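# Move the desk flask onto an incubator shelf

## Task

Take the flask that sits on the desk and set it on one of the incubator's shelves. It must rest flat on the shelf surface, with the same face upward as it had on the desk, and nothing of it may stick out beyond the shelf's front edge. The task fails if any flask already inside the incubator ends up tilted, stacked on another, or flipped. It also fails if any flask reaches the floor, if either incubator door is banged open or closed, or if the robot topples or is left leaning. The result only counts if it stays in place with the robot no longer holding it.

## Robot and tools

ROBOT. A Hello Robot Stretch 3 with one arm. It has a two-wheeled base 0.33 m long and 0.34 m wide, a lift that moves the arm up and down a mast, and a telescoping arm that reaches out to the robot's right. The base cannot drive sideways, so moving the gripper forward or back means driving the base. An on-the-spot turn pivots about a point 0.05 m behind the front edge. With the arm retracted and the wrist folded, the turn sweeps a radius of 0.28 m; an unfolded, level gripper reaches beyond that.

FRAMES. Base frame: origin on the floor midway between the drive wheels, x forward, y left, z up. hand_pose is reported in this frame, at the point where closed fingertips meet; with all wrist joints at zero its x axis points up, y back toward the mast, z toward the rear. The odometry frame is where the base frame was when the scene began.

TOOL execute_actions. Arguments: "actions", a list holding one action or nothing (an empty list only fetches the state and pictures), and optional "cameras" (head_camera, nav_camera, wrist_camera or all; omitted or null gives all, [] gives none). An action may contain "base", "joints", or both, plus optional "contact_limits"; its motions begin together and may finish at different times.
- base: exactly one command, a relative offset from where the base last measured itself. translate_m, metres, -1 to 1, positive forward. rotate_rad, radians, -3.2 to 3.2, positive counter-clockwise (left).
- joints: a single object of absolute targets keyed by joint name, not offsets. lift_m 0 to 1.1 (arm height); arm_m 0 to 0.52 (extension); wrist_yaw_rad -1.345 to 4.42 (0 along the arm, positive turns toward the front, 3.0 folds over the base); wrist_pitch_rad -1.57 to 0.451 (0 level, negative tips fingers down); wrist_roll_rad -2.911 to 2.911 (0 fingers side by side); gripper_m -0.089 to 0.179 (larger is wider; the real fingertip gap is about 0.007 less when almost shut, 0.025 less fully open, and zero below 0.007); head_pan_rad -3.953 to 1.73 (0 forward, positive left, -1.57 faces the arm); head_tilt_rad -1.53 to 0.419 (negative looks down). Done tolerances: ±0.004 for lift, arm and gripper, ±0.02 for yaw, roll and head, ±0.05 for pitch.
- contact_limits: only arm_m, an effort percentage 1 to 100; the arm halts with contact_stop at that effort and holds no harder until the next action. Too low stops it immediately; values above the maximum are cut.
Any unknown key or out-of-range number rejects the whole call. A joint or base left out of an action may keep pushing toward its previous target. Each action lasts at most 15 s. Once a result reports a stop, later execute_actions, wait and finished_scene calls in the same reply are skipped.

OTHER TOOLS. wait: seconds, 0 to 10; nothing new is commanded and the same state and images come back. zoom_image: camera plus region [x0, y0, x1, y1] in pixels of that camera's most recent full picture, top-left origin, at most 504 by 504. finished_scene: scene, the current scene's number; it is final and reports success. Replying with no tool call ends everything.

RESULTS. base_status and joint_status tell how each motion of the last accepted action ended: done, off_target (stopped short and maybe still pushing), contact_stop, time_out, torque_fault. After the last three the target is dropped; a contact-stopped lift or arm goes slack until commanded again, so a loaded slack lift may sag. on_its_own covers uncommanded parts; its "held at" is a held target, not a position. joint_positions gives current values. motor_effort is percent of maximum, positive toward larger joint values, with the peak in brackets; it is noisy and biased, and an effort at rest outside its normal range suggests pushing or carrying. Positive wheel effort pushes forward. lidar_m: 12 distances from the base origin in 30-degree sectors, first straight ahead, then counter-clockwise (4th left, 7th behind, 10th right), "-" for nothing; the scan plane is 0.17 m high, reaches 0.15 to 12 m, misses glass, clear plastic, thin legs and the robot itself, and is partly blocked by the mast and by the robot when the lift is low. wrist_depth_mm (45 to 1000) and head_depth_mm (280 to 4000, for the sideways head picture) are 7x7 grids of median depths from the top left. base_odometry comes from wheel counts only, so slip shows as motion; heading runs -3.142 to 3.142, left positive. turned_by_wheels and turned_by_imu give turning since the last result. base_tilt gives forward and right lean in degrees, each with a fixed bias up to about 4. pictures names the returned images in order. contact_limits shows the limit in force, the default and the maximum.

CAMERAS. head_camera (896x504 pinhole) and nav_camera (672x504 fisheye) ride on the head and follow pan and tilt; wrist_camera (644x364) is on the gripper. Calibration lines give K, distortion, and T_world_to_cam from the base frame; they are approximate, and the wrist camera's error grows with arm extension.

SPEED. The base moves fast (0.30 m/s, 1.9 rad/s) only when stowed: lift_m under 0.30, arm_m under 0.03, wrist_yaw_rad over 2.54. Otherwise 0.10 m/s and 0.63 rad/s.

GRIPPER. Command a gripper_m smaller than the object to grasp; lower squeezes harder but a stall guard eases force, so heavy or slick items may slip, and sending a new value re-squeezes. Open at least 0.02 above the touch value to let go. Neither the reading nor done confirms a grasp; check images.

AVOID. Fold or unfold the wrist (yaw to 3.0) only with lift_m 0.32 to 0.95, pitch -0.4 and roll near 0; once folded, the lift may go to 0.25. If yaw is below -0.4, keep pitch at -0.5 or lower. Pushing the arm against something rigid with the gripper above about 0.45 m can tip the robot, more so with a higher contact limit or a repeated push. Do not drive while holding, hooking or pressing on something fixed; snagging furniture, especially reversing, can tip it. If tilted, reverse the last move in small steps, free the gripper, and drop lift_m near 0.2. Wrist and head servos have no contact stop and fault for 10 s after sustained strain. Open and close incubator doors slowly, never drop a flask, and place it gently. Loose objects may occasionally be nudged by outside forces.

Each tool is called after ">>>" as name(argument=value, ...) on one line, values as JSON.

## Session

>>> execute_actions(actions=[])

Scene clock: 0.00 s.
base_odometry: x=+0.000 y=+0.000 heading=+0.000 (m, m, rad; odometry frame)
turned_by_wheels: +0.000 (rad since the last result)
turned_by_imu: +0.000 (rad since the last result)
base_tilt: forward=-0.3 right=-0.3 (deg)
lidar_m: 1.82 2.50 2.17 1.65 1.93 1.37 1.31 1.37 1.84 2.67 2.75 1.92
head_depth_mm: 1708 2459 2407 2395 1859 1784 1736 / 1696 2432 2439 2394 2025 1926 1754 / 1680 2375 2407 2378 2246 1880 1790 / 1670 2371 2410 2375 1812 1757 1692 / 1668 2339 2427 2361 1353 1051 1007 / 1646 2293 2401 2337 2325 2297 2248 / 1639 2277 2390 2358 2357 2300 2255
base_status: not commanded
joint_positions: lift_m=+0.387 arm_m=+0.001 wrist_yaw_rad=+2.976 wrist_pitch_rad=-0.444 wrist_roll_rad=-0.008 gripper_m=+0.037 head_pan_rad=-0.005 head_tilt_rad=+0.014
joint_status: not commanded
motor_effort: left_wheel=+0 right_wheel=+0 lift_m=+32 arm_m=+0 wrist_yaw_rad=+0 wrist_pitch_rad=+4 wrist_roll_rad=+0 gripper_m=+0 head_pan_rad=-1 head_tilt_rad=+1 (%)
hand_pose: x=+0.0153 y=+0.0718 z=+0.3944 quat_wxyz=(+0.212, +0.697, +0.099, +0.677) (m; base frame)
wrist_depth_mm: - - - - - - - / - - - - - - - / 933 - - - - - - / 759 - 873 909 977 - - / 659 670 - 755 812 845 932 / 575 586 - 635 689 713 754 / 506 - 558 561 584 617 647
pictures: head_camera (sideways: a quarter turn clockwise sets it upright), nav_camera (sideways: a quarter turn counterclockwise sets it upright), wrist_camera
camera_calibration (this result's frames):
head_camera: T_world_to_cam=[[0.0855503, 0.0135211, -0.996242, 1.30667], [-0.00399792, 0.999905, 0.0132275, -0.0171406], [0.996326, 0.00285129, 0.0855962, -0.155351], [0, 0, 0, 1]] pos_world=[0.0429257, -0.000085645, 1.31529]
nav_camera: T_world_to_cam=[[-0.0352014, 0.0455515, 0.998342, -1.25603], [0.0438771, -0.997927, 0.0470796, -0.00827478], [0.998417, 0.0454616, 0.0331298, -0.0914476], [0, 0, 0, 1]] pos_world=[0.047452, 0.0531135, 1.25736]
wrist_camera: T_world_to_cam=[[0.985829, -0.0601453, 0.156599, -0.0820681], [0.0929764, -0.58111, -0.808496, 0.397055], [0.139629, 0.811599, -0.567283, 0.322733], [0, 0, 0, 1]] pos_world=[-0.00107438, -0.0361331, 0.51695]
Images, in order (width x height): head_camera 896x504, nav_camera 672x504, wrist_camera 644x364.

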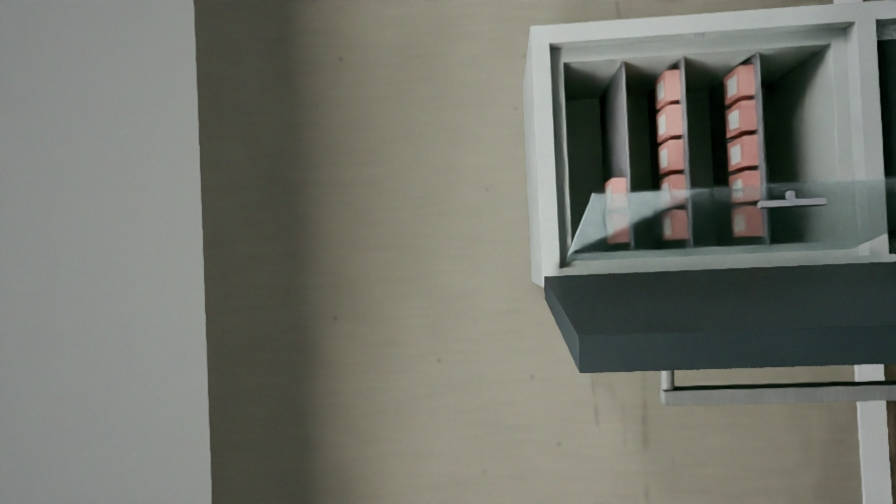

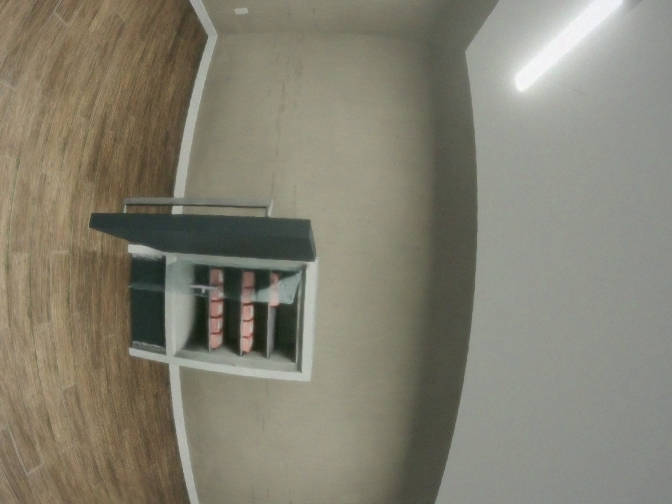

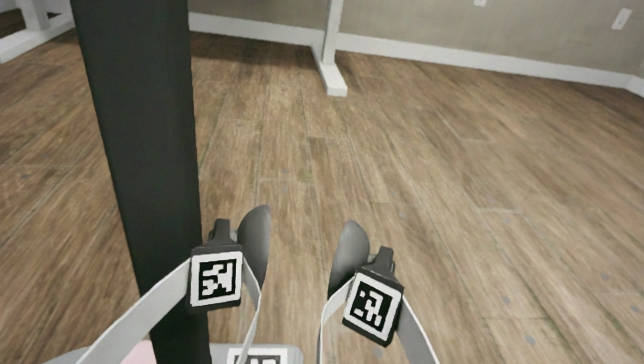

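>>> execute_actions(actions=[{"base":{"rotate_rad":1.9},"joints":{"lift_m":0.28,"wrist_pitch_rad":-0.4,"head_tilt_rad":-0.4}}], cameras=["head_camera","nav_camera"])

Scene clock: 4.53 s.
base_odometry: x=+0.000 y=+0.000 heading=+1.900 (m, m, rad; odometry frame)
turned_by_wheels: +1.900 (rad since the last result)
turned_by_imu: +1.910 (rad since the last result)
base_tilt: forward=-0.4 right=-0.3 (deg)
lidar_m: 1.87 1.49 1.31 1.33 1.58 2.67 2.68 2.75 1.82 2.43 2.35 1.64
head_depth_mm: 1694 1788 1867 2022 2134 1803 1428 / 1740 1848 1918 2097 2221 1817 1451 / 1777 1892 1992 2193 2287 1829 1454 / 1840 1956 2064 2229 2361 1843 1451 / 1911 2032 2147 2342 2415 1858 1471 / 1967 2077 2208 1903 2225 1851 1472 / 2005 2087 2077 2161 2225 1887 1478
base_status: done
joint_positions: lift_m=+0.280 arm_m=+0.001 wrist_yaw_rad=+2.976 wrist_pitch_rad=-0.421 wrist_roll_rad=-0.008 gripper_m=+0.037 head_pan_rad=-0.005 head_tilt_rad=-0.395
joint_status: all done
motor_effort: left_wheel=-4(13) right_wheel=+3(12) lift_m=+27(28) arm_m=+0(0) wrist_yaw_rad=+2(1) wrist_pitch_rad=+7(7) wrist_roll_rad=+0(0) gripper_m=+0(0) head_pan_rad=+0(1) head_tilt_rad=-1(21) (%)
hand_pose: x=+0.0158 y=+0.0747 z=+0.2921 quat_wxyz=(+0.205, +0.698, +0.091, +0.680) (m; base frame)
wrist_depth_mm: - - - - - - - / 973 - - - - - - / 751 - 927 995 - - - / 626 - 711 733 839 891 963 / 525 542 - 622 649 727 754 / 468 - - 544 587 586 602 / - - - 458 464 496 515
pictures: head_camera (sideways: a quarter turn clockwise sets it upright), nav_camera (sideways: a quarter turn counterclockwise sets it upright)
camera_calibration (this result's frames):
head_camera: T_world_to_cam=[[-0.318148, 0.0156421, -0.947912, 1.24569], [0.00203169, 0.999873, 0.0158176, -0.0205417], [0.948039, 0.00310649, -0.31814, 0.3705], [0, 0, 0, 1]] pos_world=[0.0451072, -0.0000970495, 1.299]
nav_camera: T_world_to_cam=[[0.365196, 0.0434478, 0.929916, -1.16886], [0.0585615, -0.998004, 0.0236308, 0.0221825], [0.929087, 0.0458274, -0.367012, 0.429825], [0, 0, 0, 1]] pos_world=[0.0262213, 0.0532251, 1.24417]
Images, in order (width x height): head_camera 896x504, nav_camera 672x504.

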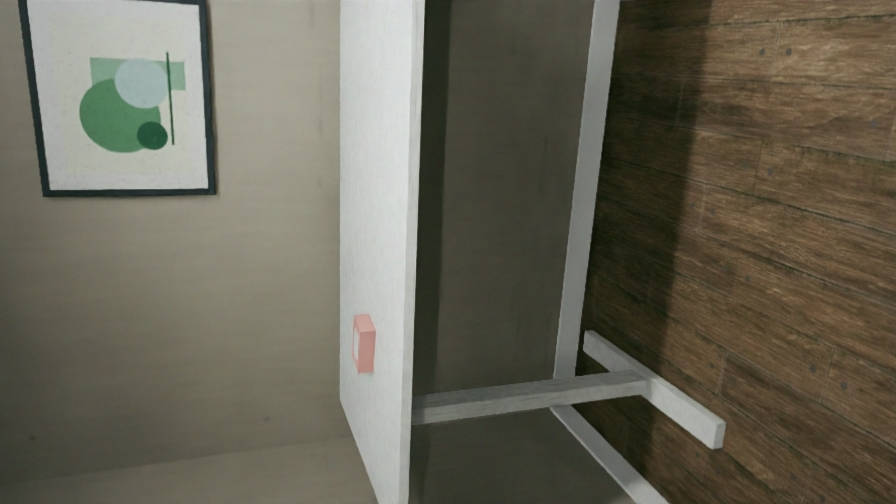

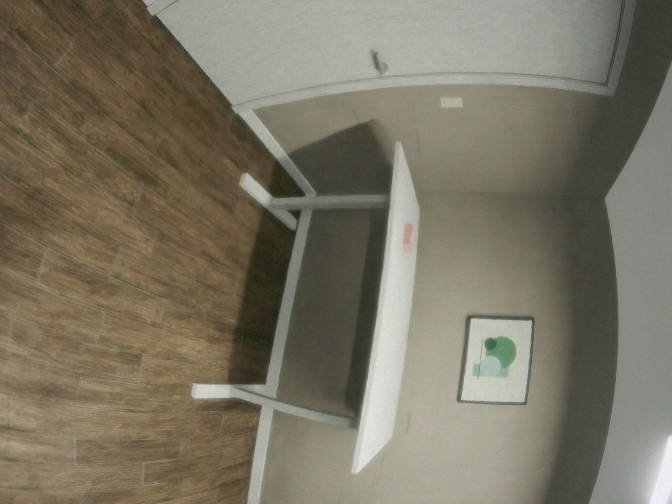

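>>> execute_actions(actions=[{"base":{"rotate_rad":0.26},"joints":{"head_pan_rad":-1.35,"head_tilt_rad":-0.5}}], cameras=[])

>>> execute_actions(actions=[{"base":{"translate_m":1.0}}], cameras=[])

>>> execute_actions(actions=[{"base":{"rotate_rad":0.99},"joints":{"lift_m":0.9}}], cameras=["head_camera","nav_camera"])

Scene clock: 9.07 s.
base_odometry: x=+0.000 y=+0.000 heading=+2.160 (m, m, rad; odometry frame)
turned_by_wheels: +0.260 (rad since the last result)
turned_by_imu: +0.261 (rad since the last result)
base_tilt: forward=-0.4 right=-0.3 (deg)
lidar_m: 1.82 1.35 1.31 1.40 1.96 2.67 2.81 1.92 1.82 2.54 2.14 1.65
head_depth_mm: 2251 2393 2581 2668 2089 1634 1326 / 2446 2564 2834 2812 2106 1634 1333 / 2664 2838 3004 3001 2138 1658 1333 / 2525 2681 2921 2961 2150 1653 1345 / 2287 2450 2590 2763 2181 1667 1355 / 2088 2222 2358 2530 2191 1686 1367 / 1936 2046 2185 2275 2191 1685 1367
base_status: done
joint_positions: lift_m=+0.280 arm_m=+0.001 wrist_yaw_rad=+2.976 wrist_pitch_rad=-0.421 wrist_roll_rad=-0.008 gripper_m=+0.037 head_pan_rad=-1.343 head_tilt_rad=-0.494
joint_status: all done
motor_effort: left_wheel=-3(15) right_wheel=+3(12) lift_m=+27(27) arm_m=+0(0) wrist_yaw_rad=+0(1) wrist_pitch_rad=+7(7) wrist_roll_rad=+0(0) gripper_m=+0(0) head_pan_rad=-3(32) head_tilt_rad=-2(10) (%)
hand_pose: x=+0.0158 y=+0.0747 z=+0.2922 quat_wxyz=(+0.205, +0.698, +0.091, +0.680) (m; base frame)
wrist_depth_mm: - - - - - - - / 945 - - - - - - / 787 - 898 - - - - / 634 - 722 759 828 904 959 / 527 549 - 624 658 727 758 / 477 - - 527 561 585 622 / - - - 446 473 495 524
pictures: none
No camera images: the call's "cameras" was empty. Leave "cameras" out to get every camera's image.

Scene clock: 14.07 s.
base_odometry: x=-0.555 y=+0.832 heading=+2.160 (m, m, rad; odometry frame)
turned_by_wheels: +0.000 (rad since the last result)
turned_by_imu: +0.002 (rad since the last result)
base_tilt: forward=-0.4 right=-0.4 (deg)
lidar_m: 0.86 0.79 0.78 0.82 1.18 3.49 3.69 2.49 2.96 1.10 1.14 1.24
head_depth_mm: 2101 2284 2527 2642 2107 1626 1333 / 1841 1998 2178 979 2110 1628 1306 / 1637 1768 1859 814 2140 1653 1338 / 1490 1572 1638 822 1310 1491 1341 / 1354 1434 1456 828 638 1674 1359 / 1243 1312 1344 842 586 1631 1364 / 1141 1206 1251 849 592 1503 1369
base_status: done
joint_positions: lift_m=+0.280 arm_m=+0.001 wrist_yaw_rad=+2.976 wrist_pitch_rad=-0.421 wrist_roll_rad=-0.008 gripper_m=+0.037 head_pan_rad=-1.343 head_tilt_rad=-0.494
joint_status: not commanded
motor_effort: left_wheel=-4(11) right_wheel=+3(12) lift_m=+27(27) arm_m=+0(0) wrist_yaw_rad=+0(1) wrist_pitch_rad=+7(7) wrist_roll_rad=+0(0) gripper_m=+0(0) head_pan_rad=-2(3) head_tilt_rad=-1(3) (%)
hand_pose: x=+0.0158 y=+0.0747 z=+0.2922 quat_wxyz=(+0.205, +0.698, +0.091, +0.680) (m; base frame)
wrist_depth_mm: - - 978 868 755 674 593 / 997 - - 914 797 713 643 / 749 - 905 930 873 774 707 / 629 - 712 768 834 821 742 / 534 546 - 630 656 734 758 / 472 - - 530 563 582 627 / - - - 450 470 499 515
pictures: none
No camera images: the call's "cameras" was empty. Leave "cameras" out to get every camera's image.

Scene clock: 20.53 s.
base_odometry: x=-0.555 y=+0.832 heading=-3.134 (m, m, rad; odometry frame)
turned_by_wheels: +0.990 (rad since the last result)
turned_by_imu: +0.997 (rad since the last result)
base_tilt: forward=-0.4 right=-0.3 (deg)
lidar_m: 0.78 0.80 1.11 2.92 3.63 2.48 2.86 1.13 1.10 1.23 0.86 0.83
head_depth_mm: 988 1070 1135 797 564 1485 1325 / 1010 1088 1152 806 566 1494 1373 / 1031 1106 1184 812 572 1538 1383 / 1049 1134 1185 730 576 1557 1344 / 1063 1153 1225 744 580 1568 1354 / 1094 1181 1246 839 585 1088 1230 / 1118 1205 1312 849 590 1533 1374
base_status: done
joint_positions: lift_m=+0.900 arm_m=+0.001 wrist_yaw_rad=+2.976 wrist_pitch_rad=-0.421 wrist_roll_rad=-0.008 gripper_m=+0.037 head_pan_rad=-1.343 head_tilt_rad=-0.494
joint_status: all done
motor_effort: left_wheel=-4(15) right_wheel=+3(11) lift_m=+38(41) arm_m=+0(0) wrist_yaw_rad=+1(0) wrist_pitch_rad=+7(7) wrist_roll_rad=+0(0) gripper_m=+0(0) head_pan_rad=-3(3) head_tilt_rad=-2(1) (%)
hand_pose: x=+0.0158 y=+0.0747 z=+0.9119 quat_wxyz=(+0.204, +0.699, +0.091, +0.680) (m; base frame)
wrist_depth_mm: - - - - - - 899 / - - - - - - 860 / - - - - - - 825 / - - - - - - 824 / - - - - - - 839 / - - - - - - 818 / - - - - - - 800
pictures: head_camera (sideways: a quarter turn clockwise sets it upright), nav_camera (sideways: a quarter turn counterclockwise sets it upright)
camera_calibration (this result's frames):
head_camera: T_world_to_cam=[[-0.0789702, 0.402686, -0.911925, 1.19726], [0.973689, 0.227314, 0.0160581, -0.0267799], [0.21376, -0.886663, -0.410042, 0.494579], [0, 0, 0, 1]] pos_world=[0.0149019, -0.0375071, 1.29504]
nav_camera: T_world_to_cam=[[0.146873, -0.432872, 0.88941, -1.11468], [-0.957071, -0.28934, 0.0172261, 0.0367187], [0.249885, -0.853759, -0.456786, 0.550791], [0, 0, 0, 1]] pos_world=[0.0612249, -0.00164753, 1.24237]
Images, in order (width x height): head_camera 896x504, nav_camera 672x504.

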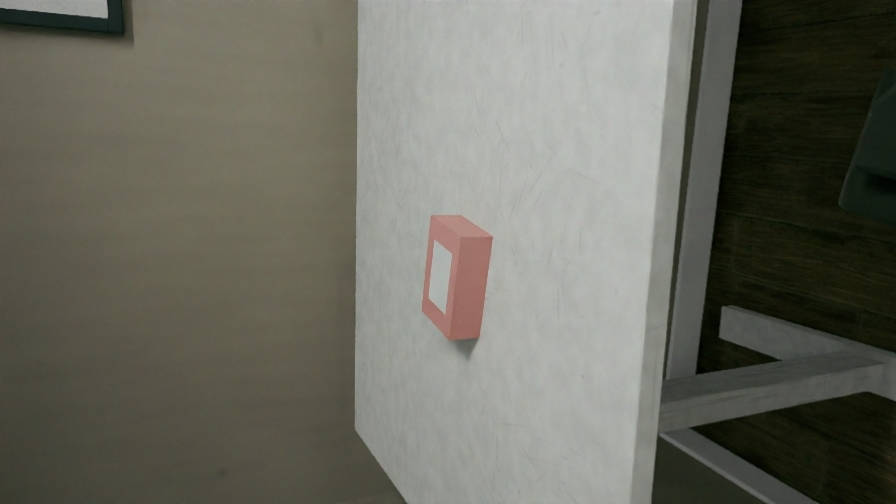

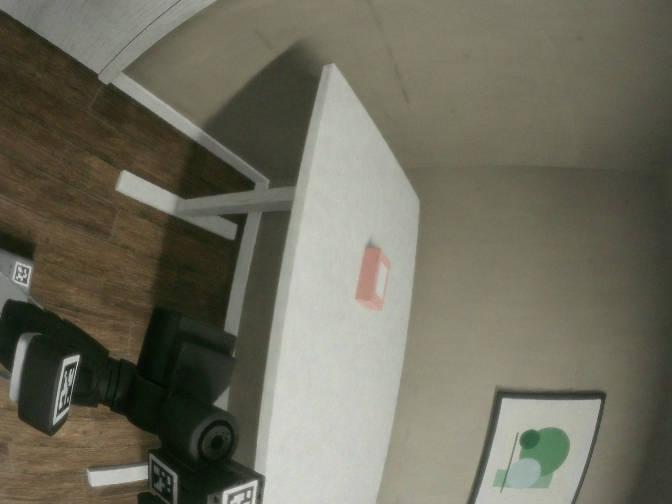

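>>> execute_actions(actions=[{"base":{"rotate_rad":0.4},"joints":{"wrist_yaw_rad":1.1,"gripper_m":0.17,"head_pan_rad":-1.45}}], cameras=[])

>>> execute_actions(actions=[{"base":{"translate_m":-0.12},"joints":{"lift_m":1.03,"wrist_pitch_rad":-0.3}}], cameras=[])

>>> execute_actions(actions=[{"base":{"translate_m":-0.19},"joints":{"arm_m":0.45}}])

Scene clock: 27.77 s.
base_odometry: x=-0.555 y=+0.832 heading=-2.734 (m, m, rad; odometry frame)
turned_by_wheels: +0.400 (rad since the last result)
turned_by_imu: +0.403 (rad since the last result)
base_tilt: forward=-0.4 right=-0.3 (deg)
lidar_m: 0.78 0.97 2.05 3.54 2.61 2.48 2.07 1.10 1.23 0.86 0.87 0.78
head_depth_mm: 1015 1089 1156 737 562 1481 1367 / 1068 1139 1204 724 566 1542 1335 / 1116 1199 1268 813 572 1592 1348 / 1172 1265 1341 823 602 1167 1267 / 1185 1264 1324 830 634 1552 - / 1039 1086 1138 843 676 1333 1325 / 921 956 993 1018 1054 1144 1199
base_status: done
joint_positions: lift_m=+0.900 arm_m=+0.001 wrist_yaw_rad=+1.103 wrist_pitch_rad=-0.421 wrist_roll_rad=-0.008 gripper_m=+0.170 head_pan_rad=-1.443 head_tilt_rad=-0.494
joint_status: all done
motor_effort: left_wheel=-4(9) right_wheel=+3(9) lift_m=+38(38) arm_m=+0(0) wrist_yaw_rad=-2(3) wrist_pitch_rad=+7(7) wrist_roll_rad=+0(0) gripper_m=+0(82) head_pan_rad=-3(10) head_tilt_rad=-1(1) (%)
hand_pose: x=+0.1786 y=-0.2474 z=+0.9119 quat_wxyz=(+0.669, +0.487, -0.509, +0.238) (m; base frame)
wrist_depth_mm: 599 611 594 590 608 608 600 / 641 644 641 641 673 668 641 / 692 725 686 705 725 748 318 / 792 801 803 783 791 814 791 / - 858 863 871 879 886 868 / - - 969 987 - 992 977 / - - - - - - -
pictures: none
No camera images: the call's "cameras" was empty. Leave "cameras" out to get every camera's image.

Scene clock: 29.90 s.
base_odometry: x=-0.445 y=+0.879 heading=-2.734 (m, m, rad; odometry frame)
turned_by_wheels: +0.000 (rad since the last result)
turned_by_imu: +0.000 (rad since the last result)
base_tilt: forward=-0.4 right=-0.4 (deg)
lidar_m: 0.90 1.11 2.33 3.58 2.50 2.39 2.00 0.99 1.19 0.89 0.88 0.89
head_depth_mm: 979 1043 1109 845 - - - / 1027 1093 1170 808 568 470 - / 1070 1156 1220 724 569 488 - / 1128 1217 1289 775 600 - - / 1191 1292 1386 835 - - - / 1191 1246 1303 838 - - - / 1053 1093 1136 851 651 1291 1305
base_status: done
joint_positions: lift_m=+1.030 arm_m=+0.001 wrist_yaw_rad=+1.103 wrist_pitch_rad=-0.322 wrist_roll_rad=-0.008 gripper_m=+0.170 head_pan_rad=-1.443 head_tilt_rad=-0.494
joint_status: all done
motor_effort: left_wheel=-4(12) right_wheel=+4(5) lift_m=+37(38) arm_m=+0(0) wrist_yaw_rad=-2(1) wrist_pitch_rad=+7(10) wrist_roll_rad=+0(0) gripper_m=+0(0) head_pan_rad=-3(3) head_tilt_rad=-2(1) (%)
hand_pose: x=+0.1888 y=-0.2526 z=+1.0647 quat_wxyz=(+0.656, +0.461, -0.532, +0.271) (m; base frame)
wrist_depth_mm: 658 695 703 723 726 715 729 / 721 732 745 755 748 737 770 / 784 803 806 801 815 839 817 / 849 870 843 901 833 606 881 / - 934 949 943 973 443 471 / - - - - - 388 376 / - - - - - - 315
pictures: none
No camera images: the call's "cameras" was empty. Leave "cameras" out to get every camera's image.

Scene clock: 34.40 s.
base_odometry: x=-0.271 y=+0.954 heading=-2.734 (m, m, rad; odometry frame)
turned_by_wheels: +0.000 (rad since the last result)
turned_by_imu: +0.000 (rad since the last result)
base_tilt: forward=-0.4 right=-0.3 (deg)
lidar_m: 1.08 1.32 2.79 3.67 2.26 2.29 1.88 0.82 1.12 1.13 0.95 1.05
head_depth_mm: 918 960 1060 796 562 435 386 / 962 1021 - 802 566 437 1267 / 1005 1086 1149 810 571 440 1337 / 1063 1146 1242 819 576 458 1341 / 1116 1213 1290 741 580 494 1349 / 1184 1291 1379 758 586 1156 1285 / 1224 1309 1358 850 588 1517 1371
base_status: done
joint_positions: lift_m=+1.030 arm_m=+0.450 wrist_yaw_rad=+1.101 wrist_pitch_rad=-0.322 wrist_roll_rad=-0.008 gripper_m=+0.170 head_pan_rad=-1.443 head_tilt_rad=-0.494
joint_status: all done
motor_effort: left_wheel=-3(11) right_wheel=+3(5) lift_m=+38(37) arm_m=+4(1) wrist_yaw_rad=+0(2) wrist_pitch_rad=+7(7) wrist_roll_rad=+0(0) gripper_m=+0(0) head_pan_rad=-3(2) head_tilt_rad=-1(2) (%)
hand_pose: x=+0.1885 y=-0.7013 z=+1.0647 quat_wxyz=(+0.657, +0.460, -0.533, +0.270) (m; base frame)
wrist_depth_mm: 701 716 726 733 736 753 685 / 735 755 778 779 780 780 670 / 792 550 796 828 844 852 651 / 403 420 443 480 540 587 615 / - 334 352 375 409 445 471 / - 278 284 253 326 362 380 / 229 239 235 216 272 - 317
pictures: head_camera (sideways: a quarter turn clockwise sets it upright), nav_camera (sideways: a quarter turn counterclockwise sets it upright), wrist_camera
camera_calibration (this result's frames):
head_camera: T_world_to_cam=[[-0.0383947, 0.408556, -0.911925, 1.19701], [0.991512, 0.129022, 0.0160581, -0.0268886], [0.124219, -0.903568, -0.410042, 0.495126], [0, 0, 0, 1]] pos_world=[0.0111154, -0.0381981, 1.29504]
nav_camera: T_world_to_cam=[[0.102947, -0.445367, 0.88941, -1.11441], [-0.981166, -0.192396, 0.0172261, 0.0368657], [0.163447, -0.874432, -0.456786, 0.551319], [0, 0, 0, 1]] pos_world=[0.0607854, -0.00713985, 1.24237]
wrist_camera: T_world_to_cam=[[-0.370342, -0.913567, 0.168055, -0.75937], [-0.490729, 0.0388091, -0.870447, 1.08436], [0.78869, -0.404832, -0.462687, 0.219431], [0, 0, 0, 1]] pos_world=[0.0778385, -0.646985, 1.17302]
Images, in order (width x height): head_camera 896x504, nav_camera 672x504, wrist_camera 644x364.

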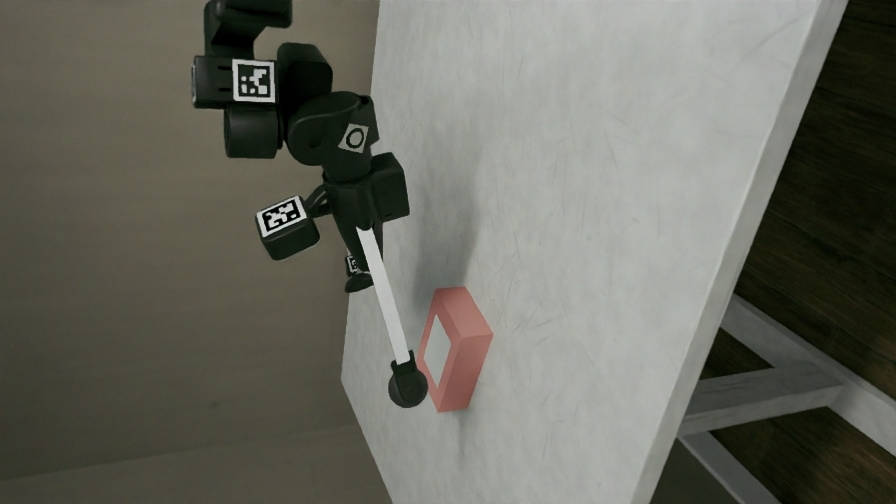

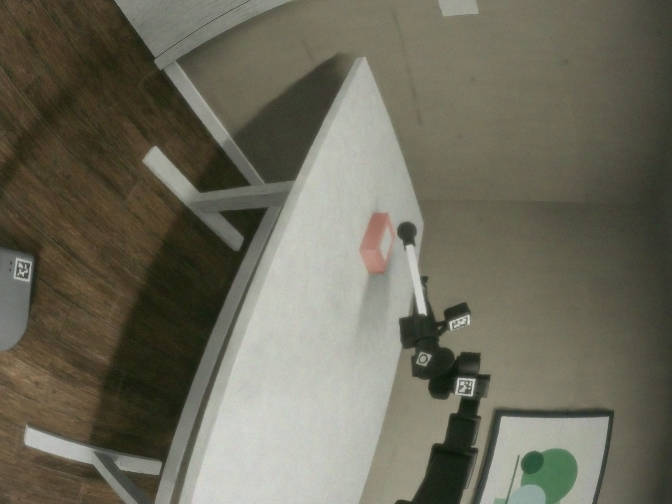

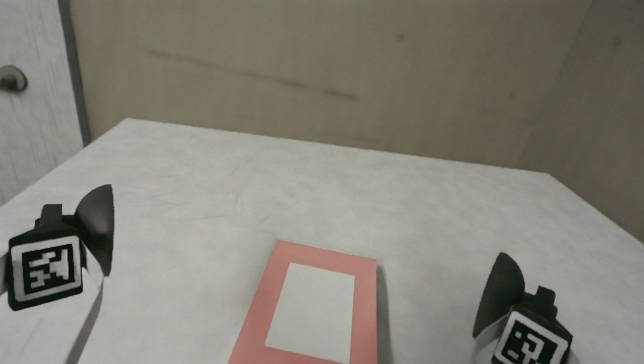

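>>> execute_actions(actions=[{"joints":{"arm_m":0.466,"lift_m":0.953}}], cameras=["wrist_camera"])

Scene clock: 36.93 s.
base_odometry: x=-0.271 y=+0.954 heading=-2.734 (m, m, rad; odometry frame)
turned_by_wheels: +0.000 (rad since the last result)
turned_by_imu: +0.000 (rad since the last result)
base_tilt: forward=-0.4 right=-0.3 (deg)
lidar_m: 1.07 1.32 2.79 3.66 2.26 2.29 1.88 0.82 1.12 1.13 0.95 1.06
head_depth_mm: 916 977 1038 771 563 434 386 / 959 1038 1085 753 567 437 1262 / 1008 1089 1160 723 569 440 1336 / 1056 1144 1218 771 575 458 1354 / 1115 1215 1295 774 580 494 1360 / 1182 1286 1383 794 585 1163 1290 / 1223 1309 1354 850 587 1520 1366
base_status: not commanded
joint_positions: lift_m=+0.953 arm_m=+0.466 wrist_yaw_rad=+1.101 wrist_pitch_rad=-0.321 wrist_roll_rad=-0.008 gripper_m=+0.170 head_pan_rad=-1.443 head_tilt_rad=-0.494
joint_status: all done
motor_effort: left_wheel=-4(3) right_wheel=+3(3) lift_m=+27(29) arm_m=+3(3) wrist_yaw_rad=+0(0) wrist_pitch_rad=+7(7) wrist_roll_rad=+0(0) gripper_m=+0(0) head_pan_rad=-3(3) head_tilt_rad=-2(2) (%)
hand_pose: x=+0.1885 y=-0.7173 z=+0.9881 quat_wxyz=(+0.657, +0.460, -0.533, +0.270) (m; base frame)
wrist_depth_mm: 695 689 699 716 724 715 665 / 734 517 743 754 772 760 657 / 330 351 399 450 503 596 613 / 253 272 272 230 349 391 429 / - 220 177 180 261 291 312 / - 183 145 147 211 234 245 / 150 156 153 148 177 - 203
pictures: wrist_camera
camera_calibration (this result's frames):
wrist_camera: T_world_to_cam=[[-0.370345, -0.913565, 0.168057, -0.761115], [-0.49071, 0.0387993, -0.870459, 1.0183], [0.7887, -0.404838, -0.462665, 0.17748], [0, 0, 0, 1]] pos_world=[0.0778384, -0.662987, 1.09642]
Images, in order (width x height): wrist_camera 644x364.

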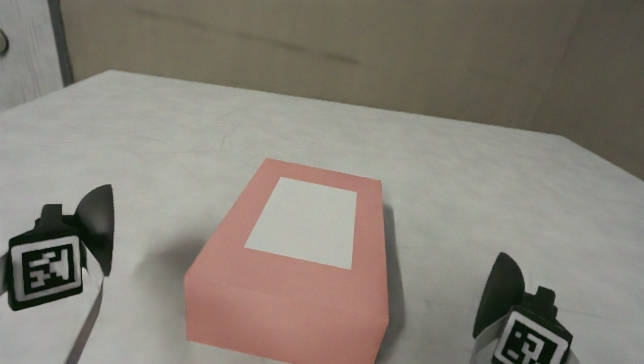

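>>> execute_actions(actions=[{"base":{"translate_m":0.035},"joints":{"arm_m":0.476,"lift_m":0.942}}], cameras=["wrist_camera"])

>>> execute_actions(actions=[{"joints":{"gripper_m":0.03}}], cameras=[])

>>> execute_actions(actions=[{"joints":{"lift_m":0.99}}], cameras=["wrist_camera"])

Scene clock: 40.07 s.
base_odometry: x=-0.303 y=+0.941 heading=-2.734 (m, m, rad; odometry frame)
turned_by_wheels: +0.000 (rad since the last result)
turned_by_imu: +0.000 (rad since the last result)
base_tilt: forward=-0.4 right=-0.3 (deg)
lidar_m: 1.04 1.28 2.70 3.65 2.29 2.28 1.90 0.85 1.13 1.14 0.94 1.02
head_depth_mm: 928 997 1048 752 562 435 1234 / 973 1045 1111 718 564 437 1298 / 1023 1092 1172 722 573 441 1339 / 1076 1154 1231 737 577 474 1356 / 1133 1227 1302 780 579 495 1319 / 1190 1310 1401 842 584 1179 1289 / 1205 1272 1314 852 590 1487 1363
base_status: done
joint_positions: lift_m=+0.942 arm_m=+0.476 wrist_yaw_rad=+1.101 wrist_pitch_rad=-0.321 wrist_roll_rad=-0.008 gripper_m=+0.170 head_pan_rad=-1.443 head_tilt_rad=-0.494
joint_status: all done
motor_effort: left_wheel=-4(5) right_wheel=+2(10) lift_m=+27(29) arm_m=+3(3) wrist_yaw_rad=+0(0) wrist_pitch_rad=+7(7) wrist_roll_rad=+0(0) gripper_m=+0(0) head_pan_rad=-3(2) head_tilt_rad=-2(2) (%)
hand_pose: x=+0.1885 y=-0.7273 z=+0.9771 quat_wxyz=(+0.657, +0.460, -0.533, +0.270) (m; base frame)
wrist_depth_mm: 638 669 664 670 673 685 665 / 673 479 704 739 725 730 662 / 301 328 364 412 468 544 608 / 233 251 258 207 322 358 402 / - 202 162 161 229 269 286 / - 169 126 132 149 218 227 / 140 141 107 112 123 - 189
pictures: wrist_camera
camera_calibration (this result's frames):
wrist_camera: T_world_to_cam=[[-0.370345, -0.913565, 0.168057, -0.768408], [-0.49071, 0.038799, -0.870459, 1.00912], [0.7887, -0.404838, -0.462665, 0.168341], [0, 0, 0, 1]] pos_world=[0.0778384, -0.672993, 1.08542]
Images, in order (width x height): wrist_camera 644x364.

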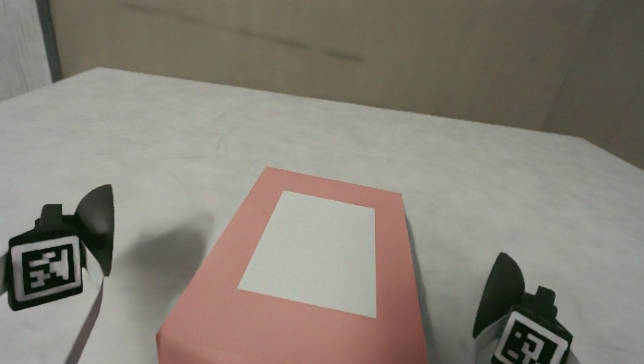

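Scene clock: 41.97 s.
base_odometry: x=-0.303 y=+0.941 heading=-2.734 (m, m, rad; odometry frame)
turned_by_wheels: +0.000 (rad since the last result)
turned_by_imu: +0.000 (rad since the last result)
base_tilt: forward=-0.4 right=-0.3 (deg)
lidar_m: 1.04 1.28 2.70 3.66 2.29 2.28 1.90 0.85 1.13 1.14 0.93 1.02
head_depth_mm: 926 989 1045 754 562 436 1235 / 975 1041 1102 720 567 437 1304 / 1019 1095 1172 725 571 441 1333 / 1069 1161 1231 762 574 474 1346 / 1135 1234 1308 777 580 495 1320 / 1196 1306 1394 839 584 1178 1293 / 1207 1275 1319 852 588 1508 1364
base_status: not commanded
joint_positions: lift_m=+0.942 arm_m=+0.476 wrist_yaw_rad=+1.100 wrist_pitch_rad=-0.304 wrist_roll_rad=-0.007 gripper_m=+0.031 head_pan_rad=-1.443 head_tilt_rad=-0.494
joint_status: all done
motor_effort: left_wheel=-4(4) right_wheel=+3(3) lift_m=+27(27) arm_m=+3(4) wrist_yaw_rad=+1(0) wrist_pitch_rad=+1(7) wrist_roll_rad=+0(0) gripper_m=-21(93) head_pan_rad=-3(3) head_tilt_rad=-2(2) (%)
hand_pose: x=+0.1901 y=-0.7281 z=+0.9812 quat_wxyz=(+0.654, +0.456, -0.537, +0.276) (m; base frame)
wrist_depth_mm: 643 666 670 685 684 684 679 / 700 705 721 724 743 724 657 / 317 343 393 436 511 767 604 / 244 262 279 311 340 377 433 / 199 211 160 167 253 280 308 / 169 158 130 137 147 221 239 / 140 138 111 116 123 184 193
pictures: none
No camera images: the call's "cameras" was empty. Leave "cameras" out to get every camera's image.

Scene clock: 43.23 s.
base_odometry: x=-0.303 y=+0.941 heading=-2.734 (m, m, rad; odometry frame)
turned_by_wheels: +0.000 (rad since the last result)
turned_by_imu: +0.000 (rad since the last result)
base_tilt: forward=-0.5 right=-0.3 (deg)
lidar_m: 1.04 1.28 2.71 3.64 2.30 2.28 1.90 0.85 1.13 1.14 0.94 1.02
head_depth_mm: 929 994 1077 793 562 436 1241 / 974 1045 - 801 567 438 1309 / 1023 1104 1177 761 570 442 1337 / 1065 1161 1222 771 575 474 1339 / 1131 1224 1304 733 580 495 1319 / 1193 1301 1401 790 585 1179 1286 / 1212 1276 1311 849 589 1491 1378
base_status: not commanded
joint_positions: lift_m=+0.990 arm_m=+0.476 wrist_yaw_rad=+1.100 wrist_pitch_rad=-0.321 wrist_roll_rad=-0.007 gripper_m=+0.034 head_pan_rad=-1.443 head_tilt_rad=-0.494
joint_status: all done
motor_effort: left_wheel=-4(4) right_wheel=+3(3) lift_m=+38(41) arm_m=+3(3) wrist_yaw_rad=+0(0) wrist_pitch_rad=+7(7) wrist_roll_rad=+0(0) gripper_m=-19(20) head_pan_rad=-3(3) head_tilt_rad=-2(1) (%)
hand_pose: x=+0.1885 y=-0.7274 z=+1.0247 quat_wxyz=(+0.656, +0.460, -0.533, +0.270) (m; base frame)
wrist_depth_mm: 667 665 682 680 685 681 661 / 697 746 738 732 740 743 651 / 440 442 490 558 786 775 634 / 318 338 353 201 436 485 554 / 256 279 154 163 325 360 390 / 221 210 132 137 141 284 305 / 185 184 114 118 122 240 249
pictures: wrist_camera
camera_calibration (this result's frames):
wrist_camera: T_world_to_cam=[[-0.370694, -0.913533, 0.16746, -0.77574], [-0.490306, 0.0393559, -0.870661, 1.05111], [0.788787, -0.404856, -0.4625, 0.190154], [0, 0, 0, 1]] pos_world=[0.0778135, -0.673047, 1.13301]
Images, in order (width x height): wrist_camera 644x364.

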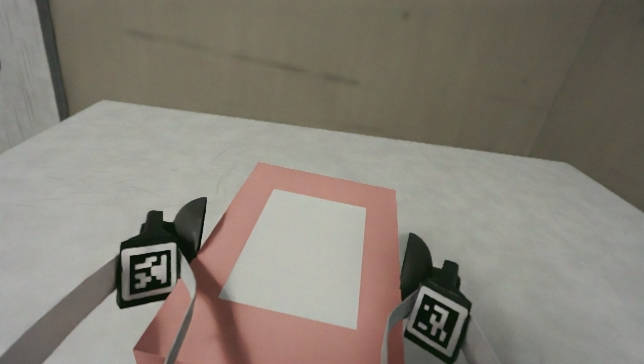

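>>> execute_actions(actions=[{"base":{"rotate_rad":0.9},"joints":{"arm_m":0.0,"wrist_yaw_rad":1.6}}], cameras=[])

>>> execute_actions(actions=[{"base":{"rotate_rad":0.95},"joints":{"lift_m":0.8}}], cameras=[])

>>> execute_actions(actions=[{"base":{"translate_m":0.45},"joints":{"lift_m":0.285,"wrist_yaw_rad":2.6,"head_pan_rad":0.5}}], cameras=[])

>>> execute_actions(actions=[{"base":{"translate_m":1.0}}], cameras=["nav_camera"])

>>> execute_actions(actions=[{"base":{"translate_m":0.86}}], cameras=[])

>>> execute_actions(actions=[{"base":{"rotate_rad":2.44},"joints":{"head_pan_rad":-1.1}}])

Scene clock: 53.17 s.
base_odometry: x=-0.303 y=+0.941 heading=-1.834 (m, m, rad; odometry frame)
turned_by_wheels: +0.900 (rad since the last result)
turned_by_imu: +0.908 (rad since the last result)
base_tilt: forward=-0.4 right=-0.4 (deg)
lidar_m: 2.02 3.60 2.53 2.28 2.39 0.85 1.13 1.13 0.94 1.02 1.03 1.18
head_depth_mm: 931 1004 1095 797 1308 - - / 912 983 1070 1143 1289 - - / 898 964 1049 1143 1262 1399 1339 / 882 950 1029 1122 1222 1351 1380 / 854 909 990 1072 1174 1299 1396 / 837 902 972 1050 1153 1247 - / 824 884 951 1035 1123 1233 -
base_status: done
joint_positions: lift_m=+0.990 arm_m=+0.002 wrist_yaw_rad=+1.599 wrist_pitch_rad=-0.322 wrist_roll_rad=-0.007 gripper_m=+0.034 head_pan_rad=-1.443 head_tilt_rad=-0.494
joint_status: all done
joint sent to its limit — the command would take arm_m past its lower limit, so that joint was sent only as far as its limit.
motor_effort: left_wheel=-4(12) right_wheel=+3(10) lift_m=+38(38) arm_m=-3(2) wrist_yaw_rad=+2(4) wrist_pitch_rad=+7(7) wrist_roll_rad=+0(0) gripper_m=-19(19) head_pan_rad=-3(3) head_tilt_rad=-2(2) (%)
hand_pose: x=+0.2140 y=-0.1401 z=+1.0246 quat_wxyz=(+0.570, +0.578, -0.403, +0.423) (m; base frame)
wrist_depth_mm: - - - - - - 931 / - - - - - - 860 / - - - - - - 892 / - - - 201 - - 852 / - - 154 163 - - 855 / - - 132 137 142 - 863 / - - 113 118 121 - 863
pictures: none
No camera images: the call's "cameras" was empty. Leave "cameras" out to get every camera's image.

Scene clock: 55.73 s.
base_odometry: x=-0.303 y=+0.941 heading=-0.885 (m, m, rad; odometry frame)
turned_by_wheels: +0.950 (rad since the last result)
turned_by_imu: +0.958 (rad since the last result)
base_tilt: forward=-0.4 right=-0.4 (deg)
lidar_m: 2.64 2.28 2.70 0.85 0.85 1.13 0.94 1.06 1.02 1.12 1.76 3.61
head_depth_mm: 946 1003 1074 1160 1237 1357 1331 / 1016 1088 1169 1270 1374 1496 1334 / 1127 1214 1296 1409 1559 1592 1348 / 1230 1339 1455 1615 1791 1655 1351 / 1359 1497 1635 1828 1989 1671 1341 / 1516 1663 1856 2132 2180 1669 1362 / 1696 1898 2162 2523 2198 1693 1368
base_status: done
joint_positions: lift_m=+0.800 arm_m=+0.002 wrist_yaw_rad=+1.599 wrist_pitch_rad=-0.322 wrist_roll_rad=-0.007 gripper_m=+0.034 head_pan_rad=-1.443 head_tilt_rad=-0.494
joint_status: all done
motor_effort: left_wheel=-4(11) right_wheel=+3(8) lift_m=+27(33) arm_m=-3(3) wrist_yaw_rad=+1(2) wrist_pitch_rad=+7(7) wrist_roll_rad=+0(0) gripper_m=-19(19) head_pan_rad=-3(3) head_tilt_rad=-1(1) (%)
hand_pose: x=+0.2140 y=-0.1401 z=+0.8349 quat_wxyz=(+0.570, +0.578, -0.403, +0.423) (m; base frame)
wrist_depth_mm: - - - - - - - / - - - - - - - / - - - - - - - / - - - 204 - - - / - - 154 164 - - - / - - 131 137 142 - - / 947 938 113 118 123 - -
pictures: none
No camera images: the call's "cameras" was empty. Leave "cameras" out to get every camera's image.

Scene clock: 61.97 s.
base_odometry: x=-0.018 y=+0.592 heading=-0.885 (m, m, rad; odometry frame)
turned_by_wheels: +0.000 (rad since the last result)
turned_by_imu: +0.001 (rad since the last result)
base_tilt: forward=-0.4 right=-0.4 (deg)
lidar_m: 3.05 1.89 2.43 1.87 1.06 1.49 1.38 1.32 1.31 1.44 2.22 3.25
head_depth_mm: 2612 2867 3081 2943 2088 1635 1324 / 2519 2676 2895 3002 2111 1641 1340 / 2365 2212 2162 2320 2128 1637 1339 / 2253 2361 2128 1294 1416 1652 1345 / 2163 1740 1313 1696 1991 1660 1351 / 2087 2178 2286 2535 2176 1685 1366 / 2001 2119 2290 2470 2226 1681 1360
base_status: done
joint_positions: lift_m=+0.285 arm_m=+0.002 wrist_yaw_rad=+2.597 wrist_pitch_rad=-0.323 wrist_roll_rad=-0.007 gripper_m=+0.034 head_pan_rad=+0.493 head_tilt_rad=-0.495
joint_status: all done
motor_effort: left_wheel=-4(15) right_wheel=+3(10) lift_m=+28(29) arm_m=-3(3) wrist_yaw_rad=+2(5) wrist_pitch_rad=+7(7) wrist_roll_rad=+0(0) gripper_m=-19(19) head_pan_rad=+2(28) head_tilt_rad=-1(1) (%)
hand_pose: x=+0.1006 y=+0.0547 z=+0.3198 quat_wxyz=(+0.298, +0.700, -0.077, +0.644) (m; base frame)
wrist_depth_mm: - - - - - - - / - - - - - - - / 948 - - - - - - / 742 799 816 202 - - - / 603 653 154 164 778 858 946 / 508 491 131 137 142 674 706 / 437 434 112 118 122 579 605
pictures: none
No camera images: the call's "cameras" was empty. Leave "cameras" out to get every camera's image.

Scene clock: 66.97 s.
base_odometry: x=+0.616 y=-0.181 heading=-0.885 (m, m, rad; odometry frame)
turned_by_wheels: +0.000 (rad since the last result)
turned_by_imu: +0.002 (rad since the last result)
base_tilt: forward=-0.4 right=-0.3 (deg)
lidar_m: 2.28 1.27 1.23 1.98 2.30 1.85 2.38 1.94 1.94 2.12 2.50 2.48
head_depth_mm: 1926 2107 2296 2514 2091 1631 1328 / 1829 2004 2169 2395 2122 1632 1335 / 1763 1900 2067 2243 2123 1655 1343 / 1665 1794 1949 2112 2073 1614 1352 / 1608 1684 1262 1388 1510 1585 1358 / 1557 1583 1503 1466 1469 1541 1358 / 1489 1530 1534 1499 1422 1467 1371
base_status: done
joint_positions: lift_m=+0.285 arm_m=+0.002 wrist_yaw_rad=+2.598 wrist_pitch_rad=-0.323 wrist_roll_rad=-0.007 gripper_m=+0.034 head_pan_rad=+0.493 head_tilt_rad=-0.495
joint_status: not commanded
motor_effort: left_wheel=-4(12) right_wheel=+3(10) lift_m=+28(28) arm_m=-3(3) wrist_yaw_rad=+2(3) wrist_pitch_rad=+7(7) wrist_roll_rad=+0(0) gripper_m=-19(19) head_pan_rad=+2(2) head_tilt_rad=-2(2) (%)
hand_pose: x=+0.1005 y=+0.0547 z=+0.3198 quat_wxyz=(+0.297, +0.700, -0.077, +0.644) (m; base frame)
wrist_depth_mm: - 529 768 - - - - / - - - - - - - / 956 - - - - - - / 753 791 818 203 - - - / 604 648 155 163 776 853 932 / 520 494 131 137 141 686 723 / 446 438 113 118 122 549 581
pictures: nav_camera (sideways: a quarter turn counterclockwise sets it upright)
camera_calibration (this result's frames):
nav_camera: T_world_to_cam=[[0.37963, 0.255457, 0.889169, -1.11579], [0.530172, -0.847716, 0.0171914, 0.0276918], [0.758155, 0.464886, -0.457255, 0.548301], [0, 0, 0, 1]] pos_world=[-0.00679169, 0.0536134, 1.24236]
Images, in order (width x height): nav_camera 672x504.

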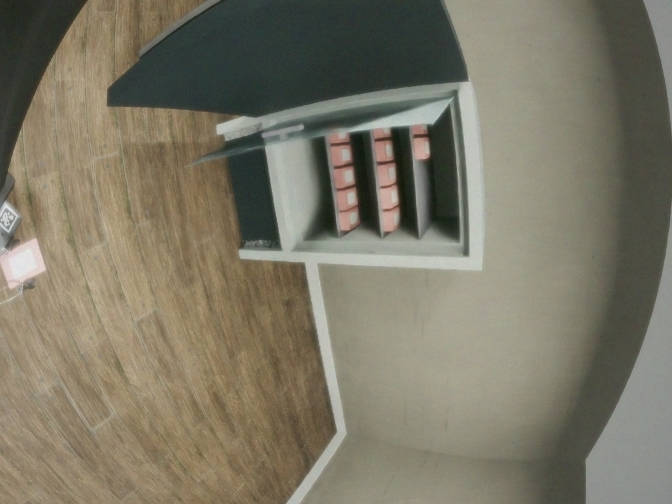

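Scene clock: 71.60 s.
base_odometry: x=+1.160 y=-0.847 heading=-0.885 (m, m, rad; odometry frame)
turned_by_wheels: +0.000 (rad since the last result)
turned_by_imu: +0.002 (rad since the last result)
base_tilt: forward=-0.4 right=-0.3 (deg)
lidar_m: 1.61 1.29 0.72 0.79 1.13 2.64 3.08 2.49 2.47 2.26 1.82 1.80
head_depth_mm: 1356 1472 1606 1762 1946 1629 1332 / 1296 1397 1520 1665 1849 1650 1329 / 1229 1329 1436 1570 1719 1653 1340 / 1177 1263 1365 1496 1620 1663 1348 / 1134 1206 1300 1416 1539 1616 1355 / 1080 1158 1238 1338 1454 1570 1357 / 1038 1108 1190 1270 1379 1486 1371
base_status: done
joint_positions: lift_m=+0.285 arm_m=+0.002 wrist_yaw_rad=+2.598 wrist_pitch_rad=-0.323 wrist_roll_rad=-0.007 gripper_m=+0.034 head_pan_rad=+0.493 head_tilt_rad=-0.495
joint_status: not commanded
motor_effort: left_wheel=-4(12) right_wheel=+3(10) lift_m=+28(28) arm_m=-3(3) wrist_yaw_rad=+3(2) wrist_pitch_rad=+7(7) wrist_roll_rad=+0(0) gripper_m=-19(19) head_pan_rad=+2(2) head_tilt_rad=-2(1) (%)
hand_pose: x=+0.1005 y=+0.0547 z=+0.3198 quat_wxyz=(+0.297, +0.700, -0.077, +0.644) (m; base frame)
wrist_depth_mm: 826 740 737 - - - - / 883 842 807 - - - - / 923 911 866 - - - - / 755 787 845 202 - - - / 616 648 155 162 784 859 904 / 510 493 131 137 142 674 719 / 446 443 112 118 122 561 589
pictures: none
No camera images: the call's "cameras" was empty. Leave "cameras" out to get every camera's image.

Scene clock: 74.33 s.
base_odometry: x=+1.160 y=-0.847 heading=+1.555 (m, m, rad; odometry frame)
turned_by_wheels: +2.440 (rad since the last result)
turned_by_imu: +2.452 (rad since the last result)
base_tilt: forward=-0.4 right=-0.3 (deg)
lidar_m: 2.95 2.64 2.60 2.47 2.54 1.89 1.80 1.85 1.35 1.03 0.72 0.99
head_depth_mm: 1043 1116 1202 1292 1411 1522 1324 / 1085 1124 947 1081 1268 1483 1327 / 1127 1166 689 755 834 946 1066 / 1173 1221 763 967 1056 1134 1172 / 1223 1275 1127 1031 1120 1166 1256 / 1283 1334 1026 1065 1258 1215 1329 / 1344 1436 1032 1127 1212 1271 1363
base_status: done
joint_positions: lift_m=+0.285 arm_m=+0.002 wrist_yaw_rad=+2.598 wrist_pitch_rad=-0.323 wrist_roll_rad=-0.007 gripper_m=+0.034 head_pan_rad=-1.093 head_tilt_rad=-0.495
joint_status: all done
motor_effort: left_wheel=-4(16) right_wheel=+3(12) lift_m=+28(28) arm_m=-3(3) wrist_yaw_rad=+3(3) wrist_pitch_rad=+7(7) wrist_roll_rad=+0(0) gripper_m=-19(19) head_pan_rad=-3(31) head_tilt_rad=-2(0) (%)
hand_pose: x=+0.1005 y=+0.0547 z=+0.3198 quat_wxyz=(+0.297, +0.700, -0.077, +0.644) (m; base frame)
wrist_depth_mm: - - - - - - - / - - - - - - - / 925 - - - - - - / 728 808 815 202 - - - / 598 641 155 163 765 863 955 / 510 494 132 137 142 670 729 / 444 443 112 118 122 576 580
pictures: head_camera (sideways: a quarter turn clockwise sets it upright), nav_camera (sideways: a quarter turn counterclockwise sets it upright), wrist_camera
camera_calibration (this result's frames):
head_camera: T_world_to_cam=[[-0.176417, 0.371075, -0.911691, 1.19755], [0.88714, 0.461221, 0.0160591, -0.0262531], [0.42645, -0.805964, -0.410562, 0.493959], [0, 0, 0, 1]] pos_world=[0.0239093, -0.0341582, 1.29502]
nav_camera: T_world_to_cam=[[0.249673, -0.383504, 0.88915, -1.11497], [-0.855679, -0.517221, 0.0171886, 0.0361491], [0.453295, -0.765119, -0.457293, 0.55021], [0, 0, 0, 1]] pos_world=[0.059902, 0.0120772, 1.24236]
wrist_camera: T_world_to_cam=[[0.883965, -0.436577, 0.167351, -0.128031], [-0.0758452, -0.487083, -0.870056, 0.350391], [0.46136, 0.756407, -0.463677, 0.219915], [0, 0, 0, 1]] pos_world=[0.0382905, -0.0515709, 0.428256]
Images, in order (width x height): head_camera 896x504, nav_camera 672x504, wrist_camera 644x364.

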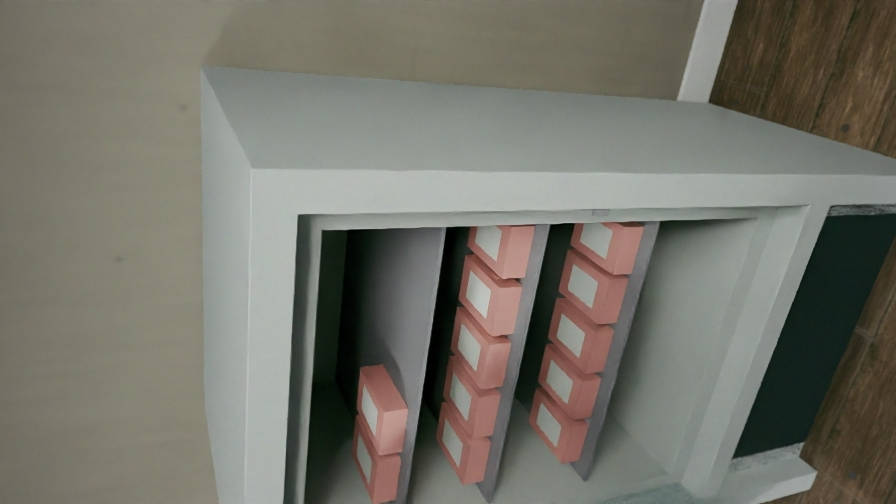

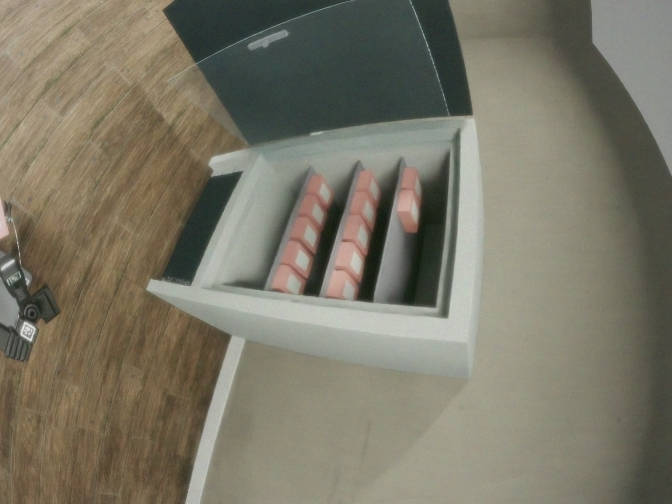

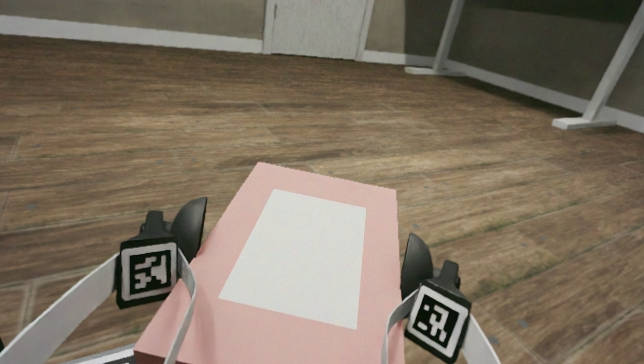

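>>> execute_actions(actions=[{"base":{"translate_m":0.52},"joints":{"lift_m":0.96,"wrist_yaw_rad":0,"head_pan_rad":-1.57,"arm_m":0.2}}])

Scene clock: 83.37 s.
base_odometry: x=+1.169 y=-0.327 heading=+1.555 (m, m, rad; odometry frame)
turned_by_wheels: +0.000 (rad since the last result)
turned_by_imu: +0.000 (rad since the last result)
base_tilt: forward=-0.4 right=-0.2 (deg)
lidar_m: 2.43 2.17 2.59 2.49 2.56 2.43 2.32 1.88 0.70 0.71 0.72 1.71
head_depth_mm: 1069 1134 637 - 781 864 1223 / 1065 1109 673 - - 944 982 / 1059 1105 672 - - 1053 993 / 1052 1102 667 896 1004 992 988 / 1052 1103 664 968 918 979 994 / 1044 1099 620 816 885 986 982 / 1038 1093 636 824 894 944 959
base_status: done
joint_positions: lift_m=+0.960 arm_m=+0.200 wrist_yaw_rad=+0.003 wrist_pitch_rad=-0.323 wrist_roll_rad=-0.007 gripper_m=+0.034 head_pan_rad=-1.563 head_tilt_rad=-0.495
joint_status: all done
motor_effort: left_wheel=-4(9) right_wheel=+3(11) lift_m=+38(40) arm_m=+3(5) wrist_yaw_rad=-1(3) wrist_pitch_rad=+7(8) wrist_roll_rad=+0(0) gripper_m=-19(19) head_pan_rad=-3(24) head_tilt_rad=-2(1) (%)
hand_pose: x=-0.0209 y=-0.5799 z=+0.9943 quat_wxyz=(+0.701, +0.115, -0.695, -0.113) (m; base frame)
wrist_depth_mm: 474 650 649 632 626 287 230 / 384 424 664 688 639 318 242 / 337 345 430 484 511 305 255 / 483 494 340 202 383 299 246 / 411 427 155 164 372 310 253 / 483 492 132 136 142 327 276 / 506 510 113 118 122 313 -
pictures: head_camera (sideways: a quarter turn clockwise sets it upright), nav_camera (sideways: a quarter turn counterclockwise sets it upright), wrist_camera
camera_calibration (this result's frames):
head_camera: T_world_to_cam=[[0.0107362, 0.410736, -0.911691, 1.19641], [0.999826, 0.00951115, 0.0160591, -0.0269405], [0.0152673, -0.911705, -0.410562, 0.496467], [0, 0, 0, 1]] pos_world=[0.00651126, -0.0385199, 1.29502]
nav_camera: T_world_to_cam=[[0.0489504, -0.45499, 0.88915, -1.11375], [-0.997133, -0.0736871, 0.0171886, 0.037012], [0.0576983, -0.887443, -0.457293, 0.552623], [0, 0, 0, 1]] pos_world=[0.0595388, -0.0135945, 1.24236]
wrist_camera: T_world_to_cam=[[-0.982098, -0.0865144, 0.167326, -0.246588], [-0.188366, 0.455788, -0.869929, 1.16325], [-0.00100401, -0.885874, -0.463925, 0.106984], [0, 0, 0, 1]] pos_world=[-0.0229494, -0.456753, 1.10284]
Images, in order (width x height): head_camera 896x504, nav_camera 672x504, wrist_camera 644x364.

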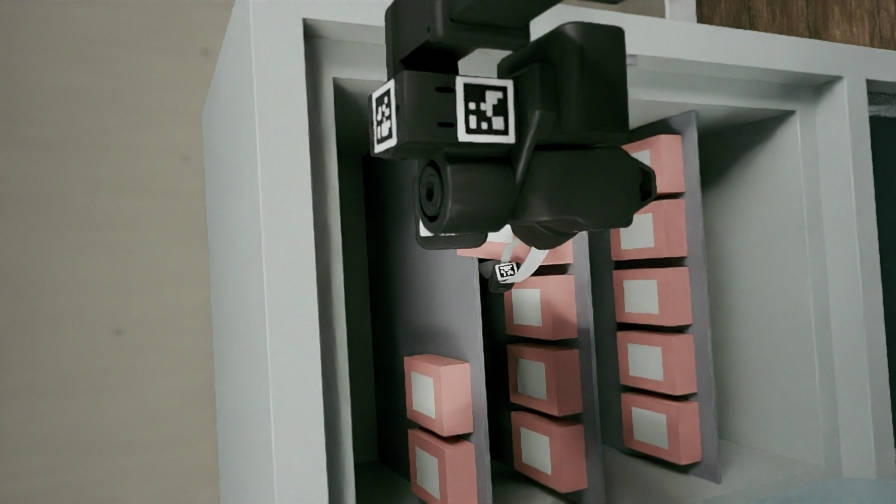

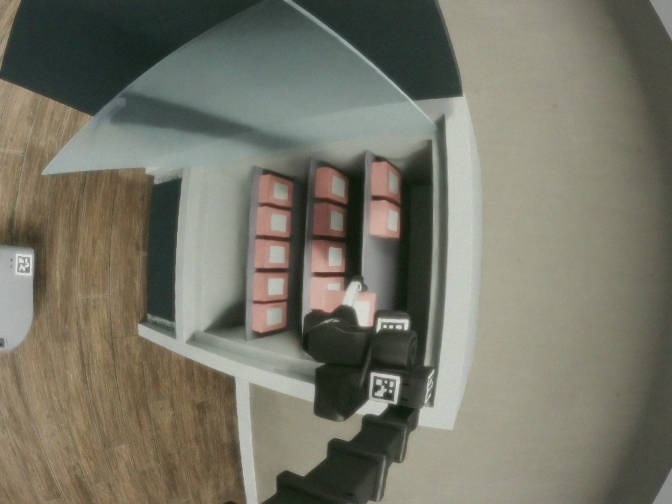

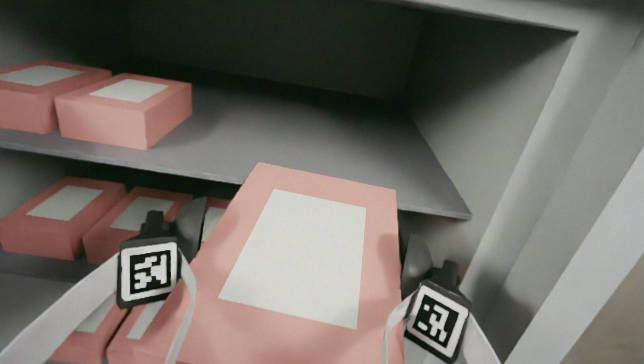

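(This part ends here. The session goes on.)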